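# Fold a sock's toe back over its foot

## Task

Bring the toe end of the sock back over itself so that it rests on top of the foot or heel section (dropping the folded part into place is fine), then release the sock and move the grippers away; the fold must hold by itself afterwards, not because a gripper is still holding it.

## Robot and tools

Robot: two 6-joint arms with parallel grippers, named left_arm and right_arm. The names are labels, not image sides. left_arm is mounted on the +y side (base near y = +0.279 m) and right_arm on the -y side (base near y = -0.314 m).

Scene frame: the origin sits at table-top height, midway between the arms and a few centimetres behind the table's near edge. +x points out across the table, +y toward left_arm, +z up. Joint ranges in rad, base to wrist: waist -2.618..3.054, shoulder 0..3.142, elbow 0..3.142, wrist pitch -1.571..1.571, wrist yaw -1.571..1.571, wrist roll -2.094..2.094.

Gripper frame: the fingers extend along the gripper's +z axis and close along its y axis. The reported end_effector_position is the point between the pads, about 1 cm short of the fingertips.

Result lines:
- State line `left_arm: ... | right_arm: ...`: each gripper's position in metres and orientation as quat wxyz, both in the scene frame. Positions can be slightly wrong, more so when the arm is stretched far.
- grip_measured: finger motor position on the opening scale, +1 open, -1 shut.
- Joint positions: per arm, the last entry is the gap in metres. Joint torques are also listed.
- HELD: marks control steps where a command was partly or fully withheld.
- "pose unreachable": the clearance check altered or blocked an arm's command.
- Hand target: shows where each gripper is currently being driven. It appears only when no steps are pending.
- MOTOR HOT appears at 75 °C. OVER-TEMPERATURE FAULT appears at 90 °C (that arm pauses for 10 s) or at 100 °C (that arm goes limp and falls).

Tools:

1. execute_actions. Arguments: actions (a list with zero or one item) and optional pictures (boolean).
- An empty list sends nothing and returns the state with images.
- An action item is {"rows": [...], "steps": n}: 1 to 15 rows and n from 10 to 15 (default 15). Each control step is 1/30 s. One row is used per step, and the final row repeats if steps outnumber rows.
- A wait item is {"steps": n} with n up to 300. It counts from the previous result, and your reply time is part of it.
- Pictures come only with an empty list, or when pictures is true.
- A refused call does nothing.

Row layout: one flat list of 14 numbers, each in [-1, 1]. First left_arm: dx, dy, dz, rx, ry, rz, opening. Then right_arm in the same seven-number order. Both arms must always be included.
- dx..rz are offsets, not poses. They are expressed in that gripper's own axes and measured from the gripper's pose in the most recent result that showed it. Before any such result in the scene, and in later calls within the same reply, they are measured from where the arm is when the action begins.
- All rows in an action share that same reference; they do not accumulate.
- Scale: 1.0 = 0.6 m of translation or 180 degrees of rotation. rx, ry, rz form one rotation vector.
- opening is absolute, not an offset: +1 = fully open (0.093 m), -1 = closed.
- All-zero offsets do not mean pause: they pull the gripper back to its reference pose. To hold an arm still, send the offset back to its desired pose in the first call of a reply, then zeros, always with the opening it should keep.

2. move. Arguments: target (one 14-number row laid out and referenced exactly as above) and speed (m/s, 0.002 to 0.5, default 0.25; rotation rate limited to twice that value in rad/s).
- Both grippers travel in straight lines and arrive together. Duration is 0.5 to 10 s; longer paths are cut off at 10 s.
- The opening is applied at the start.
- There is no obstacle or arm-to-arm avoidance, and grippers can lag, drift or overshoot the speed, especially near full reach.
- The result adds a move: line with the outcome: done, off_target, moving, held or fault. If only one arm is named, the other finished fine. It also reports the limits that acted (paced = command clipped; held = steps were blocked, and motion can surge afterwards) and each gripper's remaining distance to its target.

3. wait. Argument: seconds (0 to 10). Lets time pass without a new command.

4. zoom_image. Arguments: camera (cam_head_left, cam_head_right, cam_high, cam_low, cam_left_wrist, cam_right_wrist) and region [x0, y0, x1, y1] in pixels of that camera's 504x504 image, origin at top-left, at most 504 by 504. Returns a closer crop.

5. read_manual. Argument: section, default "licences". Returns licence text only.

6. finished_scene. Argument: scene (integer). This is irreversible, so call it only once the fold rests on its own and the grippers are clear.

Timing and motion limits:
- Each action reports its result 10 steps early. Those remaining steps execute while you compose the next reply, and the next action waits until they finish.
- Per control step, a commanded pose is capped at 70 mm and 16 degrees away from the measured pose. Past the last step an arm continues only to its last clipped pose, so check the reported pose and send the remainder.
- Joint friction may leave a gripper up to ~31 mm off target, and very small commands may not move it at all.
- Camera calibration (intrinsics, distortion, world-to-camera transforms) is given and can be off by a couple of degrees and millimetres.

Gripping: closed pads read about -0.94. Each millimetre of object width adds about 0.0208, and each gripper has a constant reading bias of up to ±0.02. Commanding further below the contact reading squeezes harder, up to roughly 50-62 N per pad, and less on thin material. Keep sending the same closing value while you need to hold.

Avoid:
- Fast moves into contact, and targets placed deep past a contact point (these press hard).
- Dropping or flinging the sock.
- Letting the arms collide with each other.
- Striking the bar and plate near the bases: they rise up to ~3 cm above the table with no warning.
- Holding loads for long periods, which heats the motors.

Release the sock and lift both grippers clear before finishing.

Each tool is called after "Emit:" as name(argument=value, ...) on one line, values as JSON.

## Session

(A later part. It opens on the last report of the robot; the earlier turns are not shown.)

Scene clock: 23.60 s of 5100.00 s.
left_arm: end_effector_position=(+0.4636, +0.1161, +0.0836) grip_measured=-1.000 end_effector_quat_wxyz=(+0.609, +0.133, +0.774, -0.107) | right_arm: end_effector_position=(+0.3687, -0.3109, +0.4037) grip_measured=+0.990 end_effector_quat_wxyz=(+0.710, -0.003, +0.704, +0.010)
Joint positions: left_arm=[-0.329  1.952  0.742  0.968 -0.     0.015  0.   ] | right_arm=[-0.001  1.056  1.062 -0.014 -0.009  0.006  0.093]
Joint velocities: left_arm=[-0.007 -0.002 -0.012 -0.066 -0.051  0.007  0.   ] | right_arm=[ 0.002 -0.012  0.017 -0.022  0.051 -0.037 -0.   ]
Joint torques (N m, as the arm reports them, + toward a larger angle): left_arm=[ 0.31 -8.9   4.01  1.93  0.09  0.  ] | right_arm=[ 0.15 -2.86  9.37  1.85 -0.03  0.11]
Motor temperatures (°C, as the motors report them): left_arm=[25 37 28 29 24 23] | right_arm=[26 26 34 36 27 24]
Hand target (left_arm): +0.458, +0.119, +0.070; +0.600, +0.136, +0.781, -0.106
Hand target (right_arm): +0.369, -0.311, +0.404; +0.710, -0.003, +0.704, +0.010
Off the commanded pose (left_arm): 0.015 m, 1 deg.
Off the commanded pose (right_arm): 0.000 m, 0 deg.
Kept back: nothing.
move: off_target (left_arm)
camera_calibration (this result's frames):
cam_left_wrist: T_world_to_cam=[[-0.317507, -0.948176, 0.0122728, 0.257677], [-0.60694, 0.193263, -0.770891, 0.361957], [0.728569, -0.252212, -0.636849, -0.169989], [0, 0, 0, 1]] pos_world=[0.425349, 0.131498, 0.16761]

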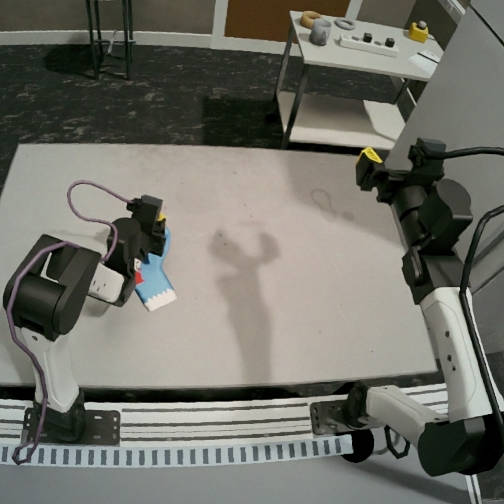

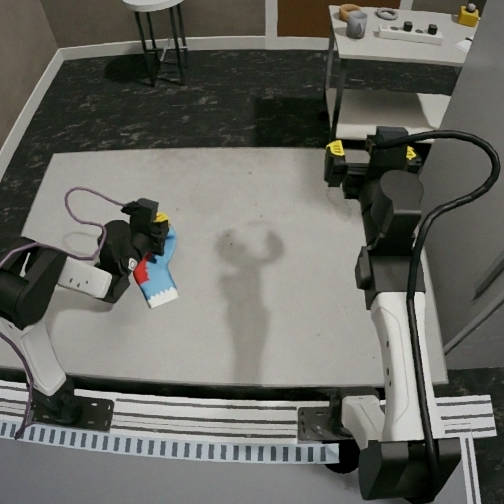

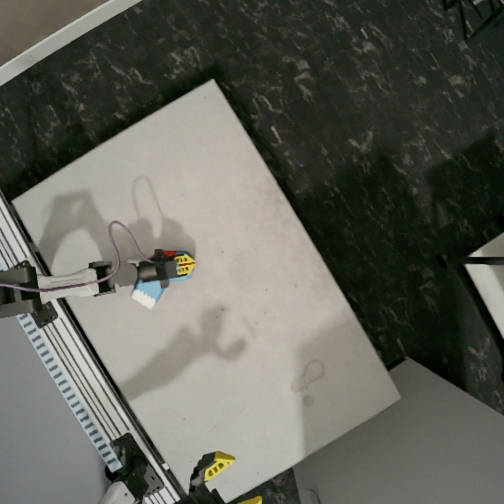

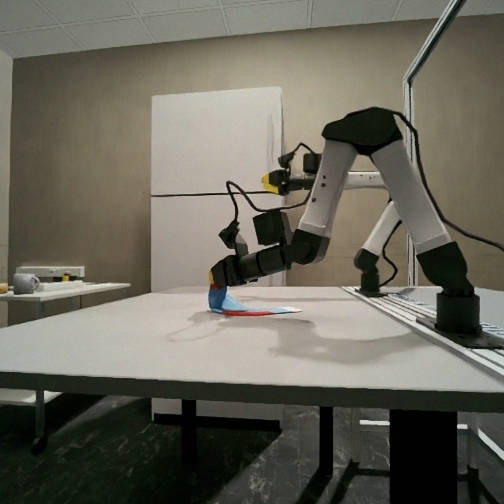

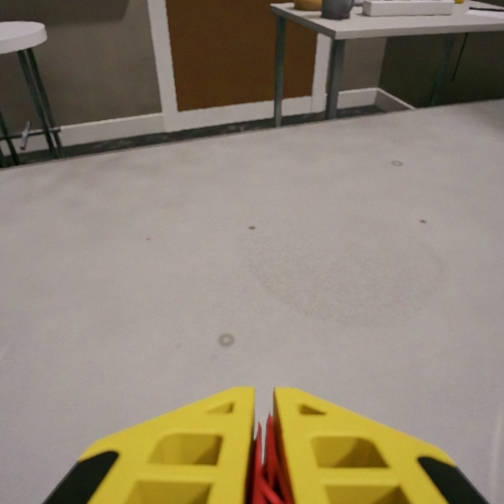

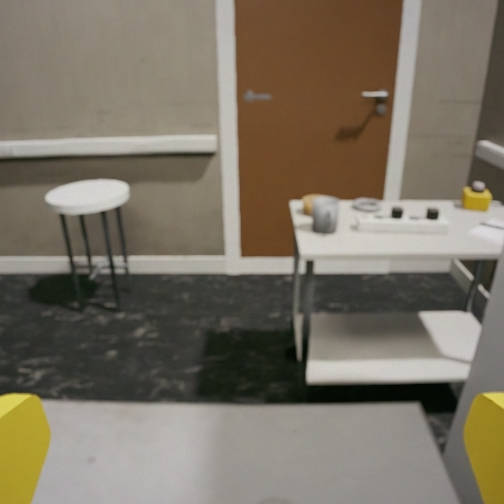

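Emit:
move(target=[0.0655, 0, -0.0695, 0, 0, 0, -1, 0, 0, 0, 0, 0, 0, 1], speed=0.06)

Emit:
zoom_image(camera="cam_low", region=[180, 230, 340, 340])

Scene clock: 26.90 s of 5100.00 s.
left_arm: end_effector_position=(+0.4235, +0.1298, +0.0642) grip_measured=-1.000 end_effector_quat_wxyz=(+0.617, +0.131, +0.768, -0.108) | right_arm: end_effector_position=(+0.3687, -0.3109, +0.4037) grip_measured=+0.990 end_effector_quat_wxyz=(+0.710, -0.003, +0.704, +0.010)
Joint positions: left_arm=[-0.329  1.952  0.544  1.186 -0.     0.015  0.   ] | right_arm=[-0.001  1.056  1.062 -0.014 -0.009  0.006  0.093]
Joint velocities: left_arm=[-0.012 -0.012 -0.002  0.081  0.022  0.007  0.   ] | right_arm=[ 0.012 -0.012 -0.007  0.022 -0.066  0.007 -0.   ]
Joint torques (N m, as the arm reports them, + toward a larger angle): left_arm=[ 0.07 -8.41  2.88  1.92  0.03 -0.04] | right_arm=[ 0.19 -2.81  9.53  1.85 -0.02  0.13]
Motor temperatures (°C, as the motors report them): left_arm=[25 37 28 30 24 23] | right_arm=[26 26 34 36 27 24]
Hand target (left_arm): +0.417, +0.132, +0.055; +0.609, +0.133, +0.774, -0.107
Hand target (right_arm): +0.369, -0.311, +0.404; +0.710, -0.003, +0.704, +0.010
Off the commanded pose (left_arm): 0.012 m, 1 deg.
Off the commanded pose (right_arm): 0.000 m, 0 deg.
Kept back: nothing.
move: off_target (left_arm)
camera_calibration (this result's frames):
cam_left_wrist: T_world_to_cam=[[-0.317378, -0.948215, 0.0125962, 0.25815], [-0.592196, 0.187805, -0.783602, 0.315276], [0.740658, -0.256158, -0.621135, -0.155298], [0, 0, 0, 1]] pos_world=[0.383659, 0.14579, 0.147338]

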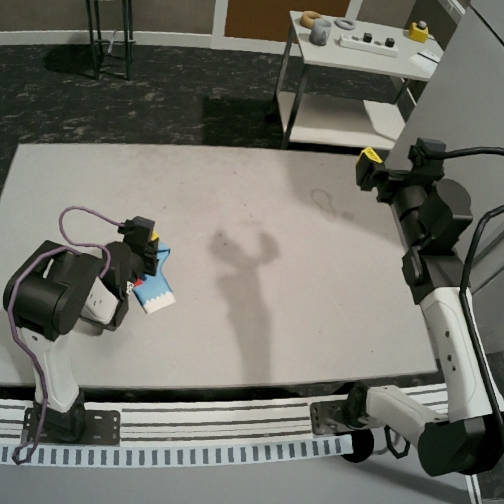

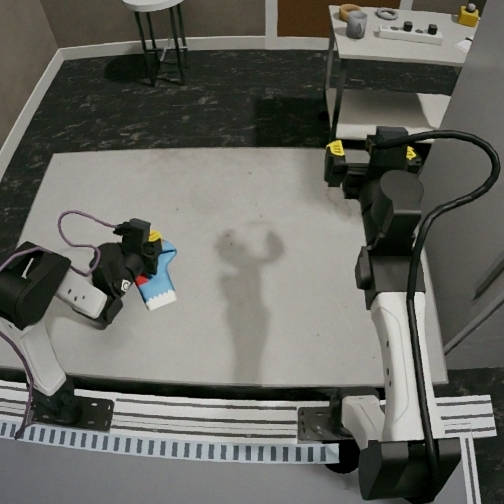

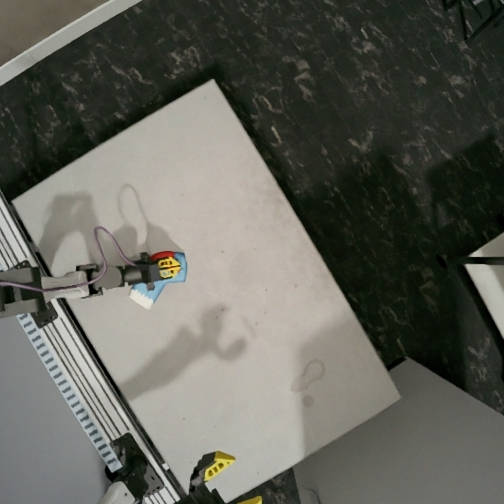

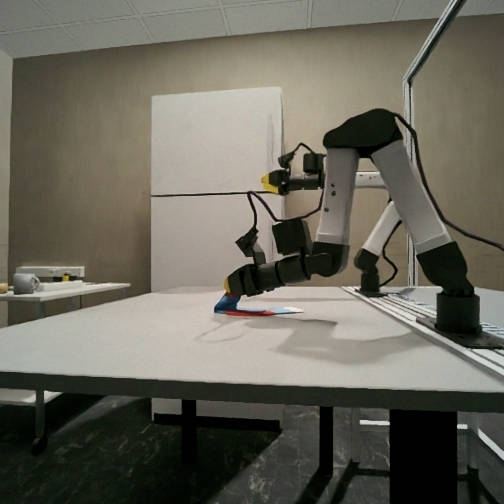

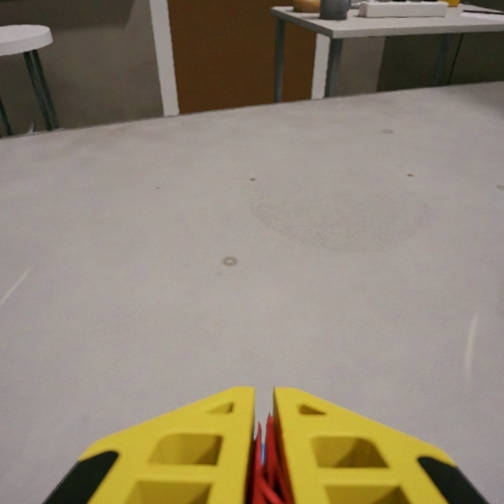

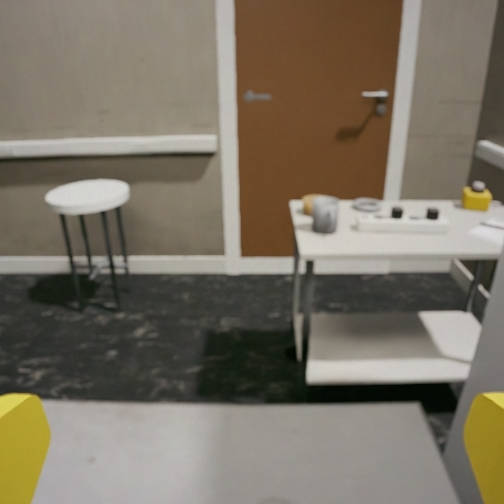

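Region (180, 230, 340, 340) of cam_low's 504x504 image, scaled by 3.150, with more detail than that image has; it fills the top 346 rows of this view, and the rest is white.

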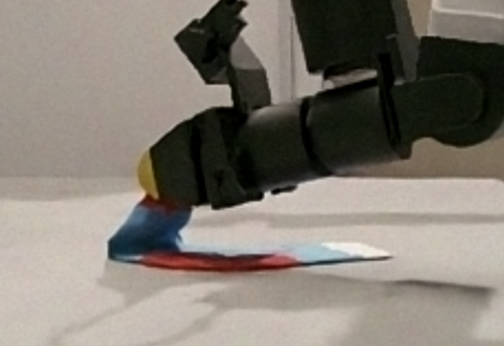

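Emit:
move(target=[0.041, 0, -0.059, 0, 0, 0, -1, 0, 0, 0, 0, 0, 0, 1], speed=0.06)

Emit:
zoom_image(camera="cam_low", region=[180, 230, 340, 340])

Scene clock: 28.67 s of 5100.00 s.
left_arm: end_effector_position=(+0.3933, +0.1404, +0.0593) grip_measured=-1.000 end_effector_quat_wxyz=(+0.628, +0.130, +0.759, -0.110) | right_arm: end_effector_position=(+0.3687, -0.3109, +0.4037) grip_measured=+0.990 end_effector_quat_wxyz=(+0.710, -0.003, +0.704, +0.010)
Joint positions: left_arm=[-0.329  1.952  0.404  1.355 -0.     0.015  0.   ] | right_arm=[-0.001  1.056  1.062 -0.014 -0.009  0.006  0.093]
Joint velocities: left_arm=[-0.007  0.012 -0.007  0.022  0.007 -0.051  0.   ] | right_arm=[-0.002 -0.002  0.002  0.007  0.007 -0.022 -0.   ]
Joint torques (N m, as the arm reports them, + toward a larger angle): left_arm=[ 0.01 -6.67  2.02  1.92  0.02 -0.04] | right_arm=[ 0.1  -2.98  9.35  1.84 -0.02  0.12]
Motor temperatures (°C, as the motors report them): left_arm=[25 37 28 31 24 23] | right_arm=[26 26 35 37 27 24]
Hand target (left_arm): +0.386, +0.143, +0.047; +0.617, +0.131, +0.768, -0.108
Hand target (right_arm): +0.369, -0.311, +0.404; +0.710, -0.003, +0.704, +0.010
Off the commanded pose (left_arm): 0.014 m, 2 deg.
Off the commanded pose (right_arm): 0.000 m, 0 deg.
Kept back: nothing.
move: off_target (left_arm)
camera_calibration (this result's frames):
cam_left_wrist: T_world_to_cam=[[-0.317204, -0.948267, 0.0130646, 0.258542], [-0.570634, 0.179843, -0.80127, 0.285292], [0.757468, -0.261621, -0.598161, -0.140488], [0, 0, 0, 1]] pos_world=[0.351223, 0.157105, 0.141184]

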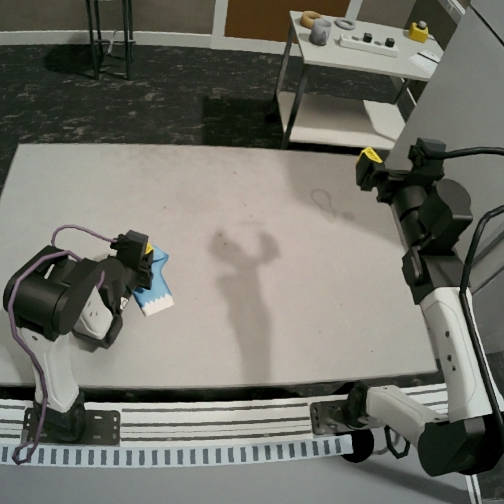

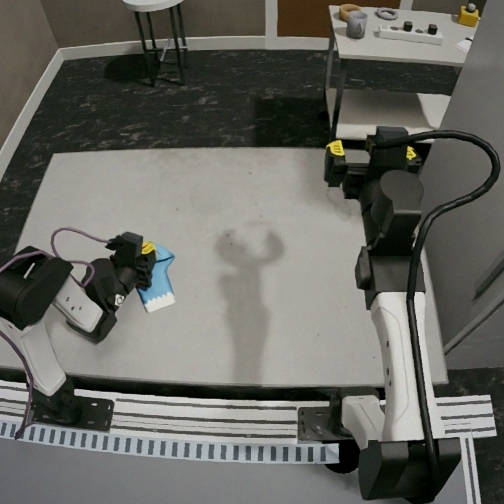

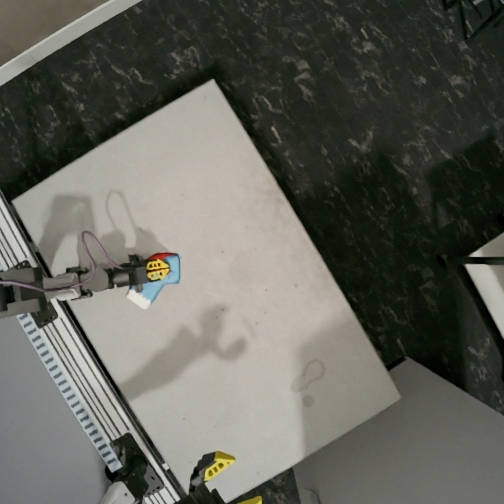

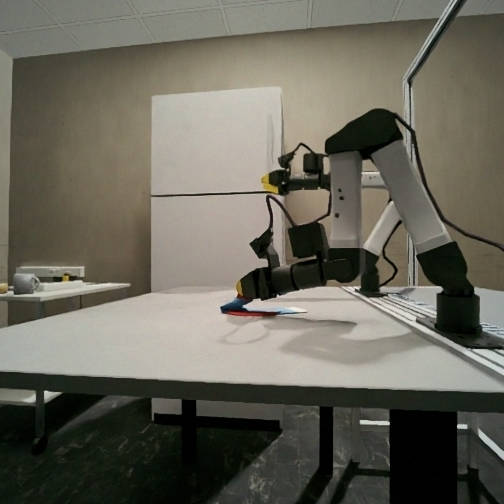

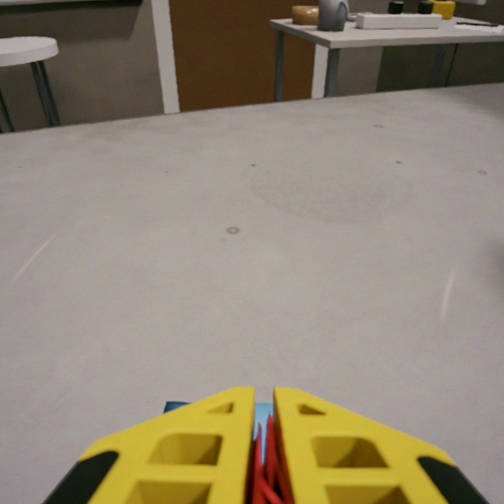

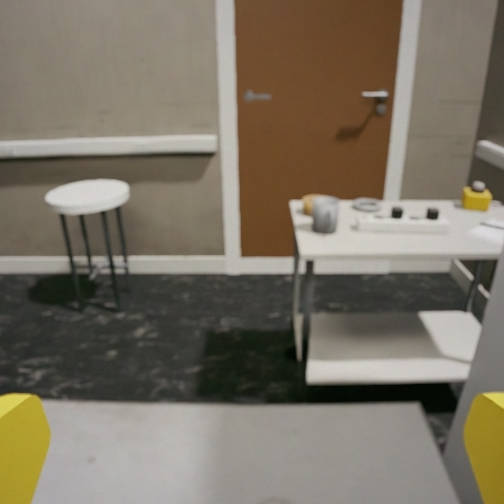

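Region (180, 230, 340, 340) of cam_low's 504x504 image, scaled by 3.150, with more detail than that image has; it fills the top 346 rows of this view, and the rest is white.

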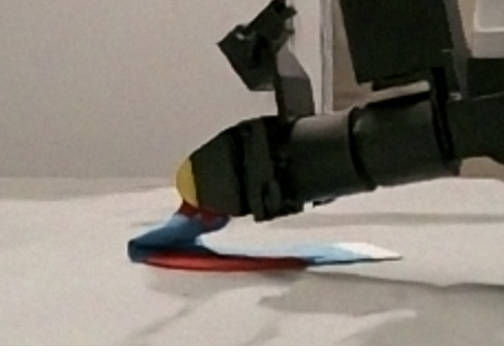

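Emit:
move(target=[0, 0, 0, 0, 0, 0, 1, 0, 0, 0, 0, 0, 0, 1], speed=0.06)

Emit:
zoom_image(camera="cam_low", region=[180, 230, 340, 340])

Scene clock: 31.07 s of 5100.00 s.
left_arm: end_effector_position=(+0.3934, +0.1404, +0.0597) grip_measured=+0.980 end_effector_quat_wxyz=(+0.629, +0.130, +0.759, -0.110) | right_arm: end_effector_position=(+0.3687, -0.3109, +0.4037) grip_measured=+0.990 end_effector_quat_wxyz=(+0.710, -0.003, +0.704, +0.010)
Joint positions: left_arm=[-0.329  1.952  0.404  1.356 -0.     0.015  0.092] | right_arm=[-0.001  1.056  1.062 -0.014 -0.009  0.006  0.093]
Joint velocities: left_arm=[-0.022  0.007 -0.012  0.022  0.051 -0.095  0.   ] | right_arm=[-0.012 -0.012 -0.012 -0.051  0.007 -0.022 -0.002]
Joint torques (N m, as the arm reports them, + toward a larger angle): left_arm=[-0.1  -8.44  4.04  1.79  0.01 -0.05] | right_arm=[ 0.1  -2.93  9.47  1.88 -0.03  0.12]
Motor temperatures (°C, as the motors report them): left_arm=[25 37 28 31 24 23] | right_arm=[26 26 35 37 27 24]
Hand target (left_arm): +0.393, +0.140, +0.059; +0.628, +0.130, +0.759, -0.110
Hand target (right_arm): +0.369, -0.311, +0.404; +0.710, -0.003, +0.704, +0.010
Off the commanded pose (left_arm): 0.000 m, 0 deg.
Off the commanded pose (right_arm): 0.000 m, 0 deg.
Kept back: nothing.
move: done
camera_calibration (this result's frames):
cam_left_wrist: T_world_to_cam=[[-0.317195, -0.94827, 0.0130894, 0.258539], [-0.569486, 0.179419, -0.802181, 0.285287], [0.758336, -0.261902, -0.596937, -0.1407], [0, 0, 0, 1]] pos_world=[0.351172, 0.157129, 0.141478]

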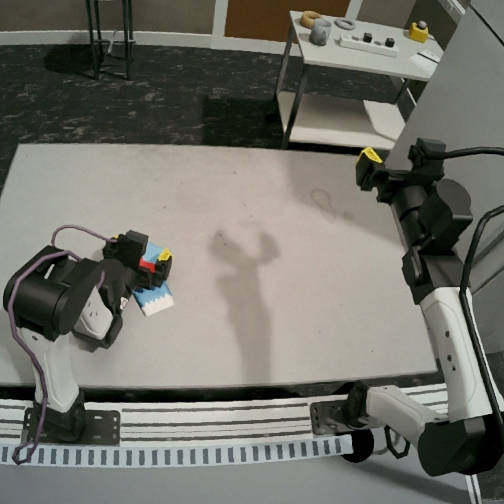

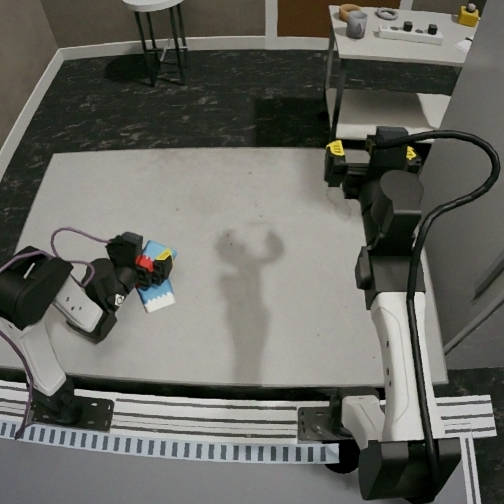

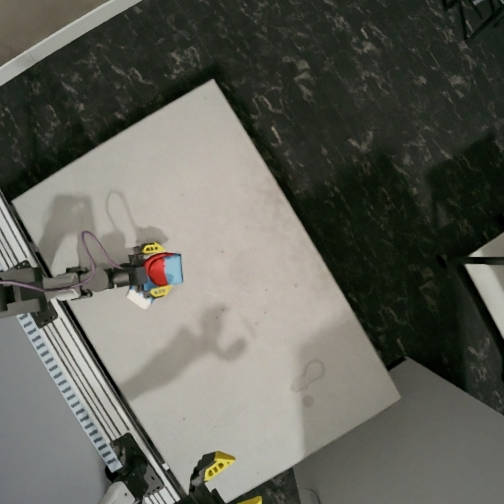

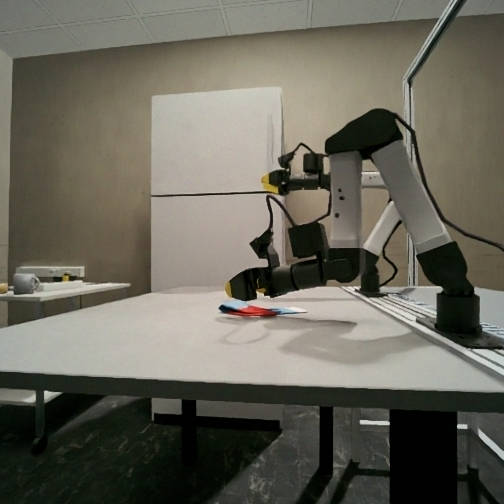

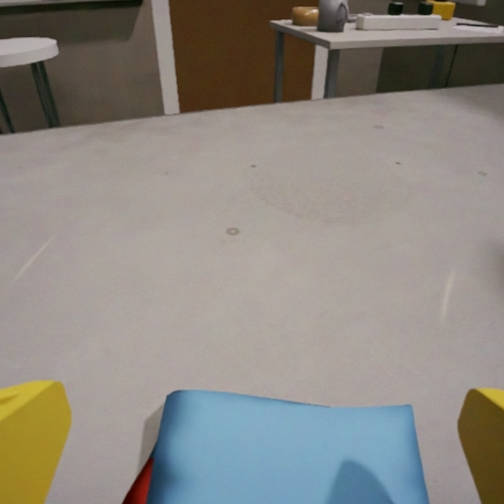

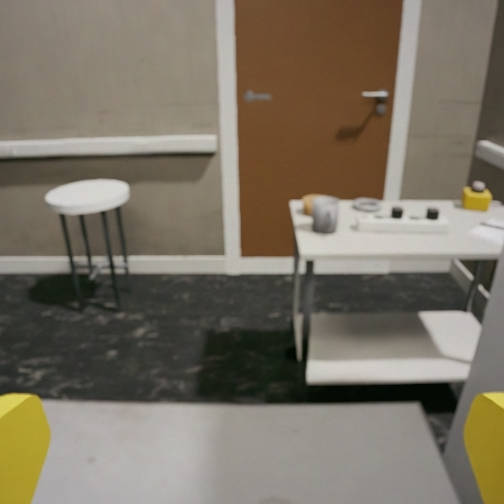

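Region (180, 230, 340, 340) of cam_low's 504x504 image, scaled by 3.150, with more detail than that image has; it fills the top 346 rows of this view, and the rest is white.

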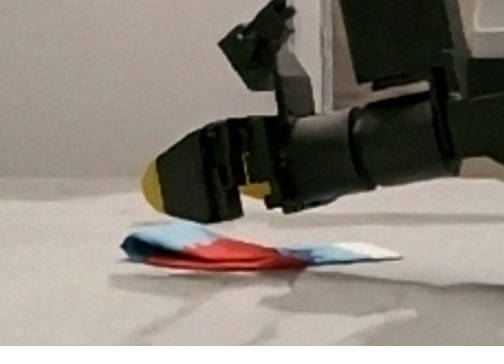

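Emit:
move(target=[-0.35, 0, -0.068, 0, 0, 0, 1, 0, 0, 0, 0, 0, 0, 1], speed=0.2)

Scene clock: 33.27 s of 5100.00 s.
left_arm: end_effector_position=(+0.3916, +0.1466, +0.2615) grip_measured=+0.980 end_effector_quat_wxyz=(+0.621, +0.128, +0.766, -0.105) | right_arm: end_effector_position=(+0.3687, -0.3109, +0.4037) grip_measured=+0.990 end_effector_quat_wxyz=(+0.710, -0.003, +0.704, +0.010)
Joint positions: left_arm=[-0.329  1.236  0.835  0.187 -0.009  0.015  0.092] | right_arm=[-0.001  1.056  1.062 -0.014 -0.009  0.006  0.093]
Joint velocities: left_arm=[ 0.002 -0.002  0.002  0.081 -0.007  0.037 -0.   ] | right_arm=[ 0.012  0.002 -0.022 -0.066 -0.022 -0.007 -0.002]
Joint torques (N m, as the arm reports them, + toward a larger angle): left_arm=[-1.29 -6.56 10.63  1.72 -0.05 -0.08] | right_arm=[ 0.27 -2.94  9.5   1.83 -0.02  0.16]
Motor temperatures (°C, as the motors report them): left_arm=[25 37 29 31 24 23] | right_arm=[26 26 35 37 27 24]
Hand target (left_arm): +0.390, +0.142, +0.276; +0.629, +0.130, +0.758, -0.110
Hand target (right_arm): +0.369, -0.311, +0.404; +0.710, -0.003, +0.704, +0.010
Off the commanded pose (left_arm): 0.013 m, 1 deg.
Off the commanded pose (right_arm): 0.000 m, 0 deg.
Kept back: nothing.
move: off_target (left_arm)
camera_calibration (this result's frames):
cam_left_wrist: T_world_to_cam=[[-0.309542, -0.950822, 0.0109773, 0.259156], [-0.58774, 0.182239, -0.788258, 0.448107], [0.747493, -0.25045, -0.615247, -0.00989222], [0, 0, 0, 1]] pos_world=[0.350985, 0.162271, 0.344293]

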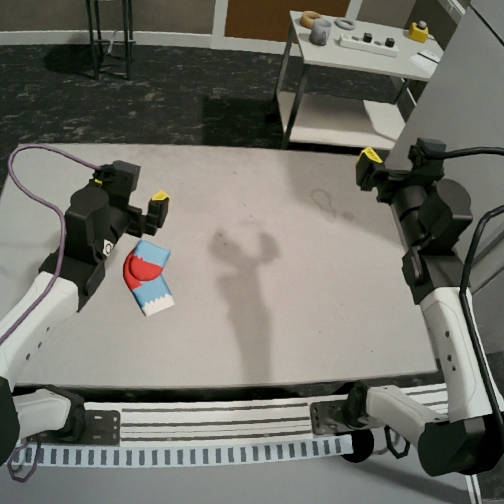

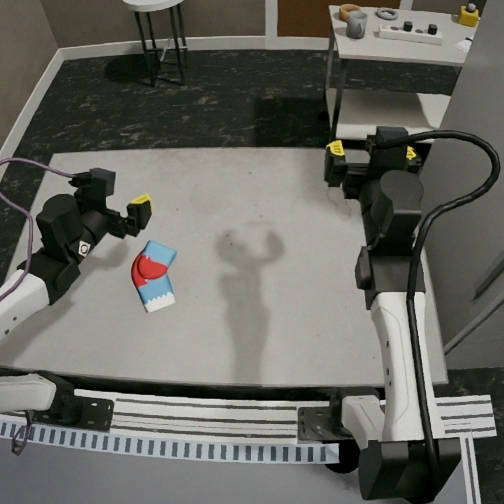

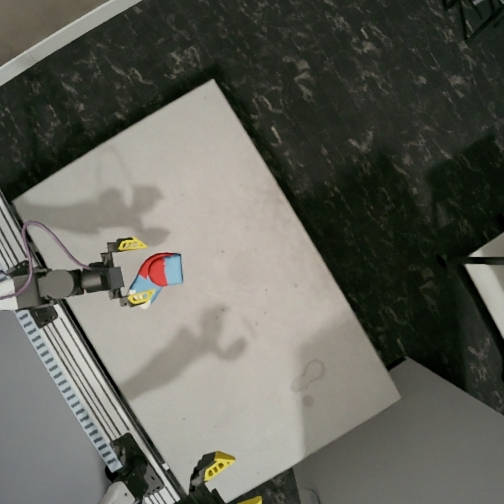

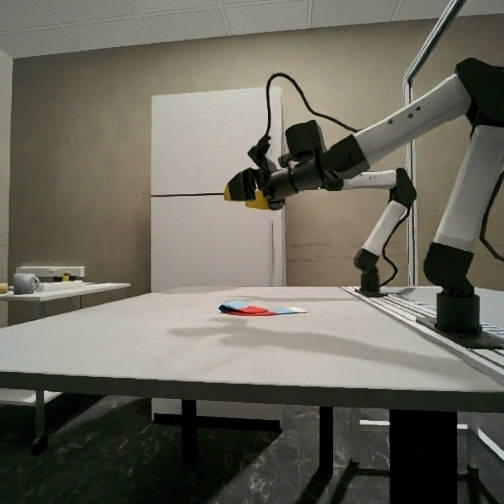

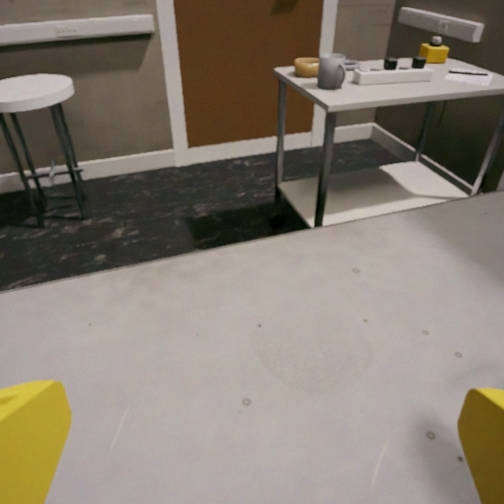

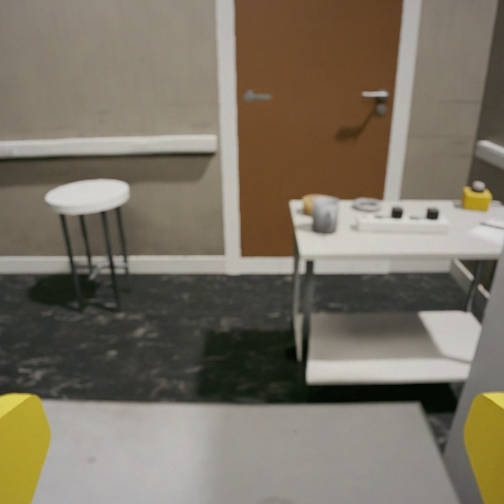

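The toe is lying folded on the heel and the arm is clear.

Emit:
finished_scene(scene=2)

The scene is finished: the task was done.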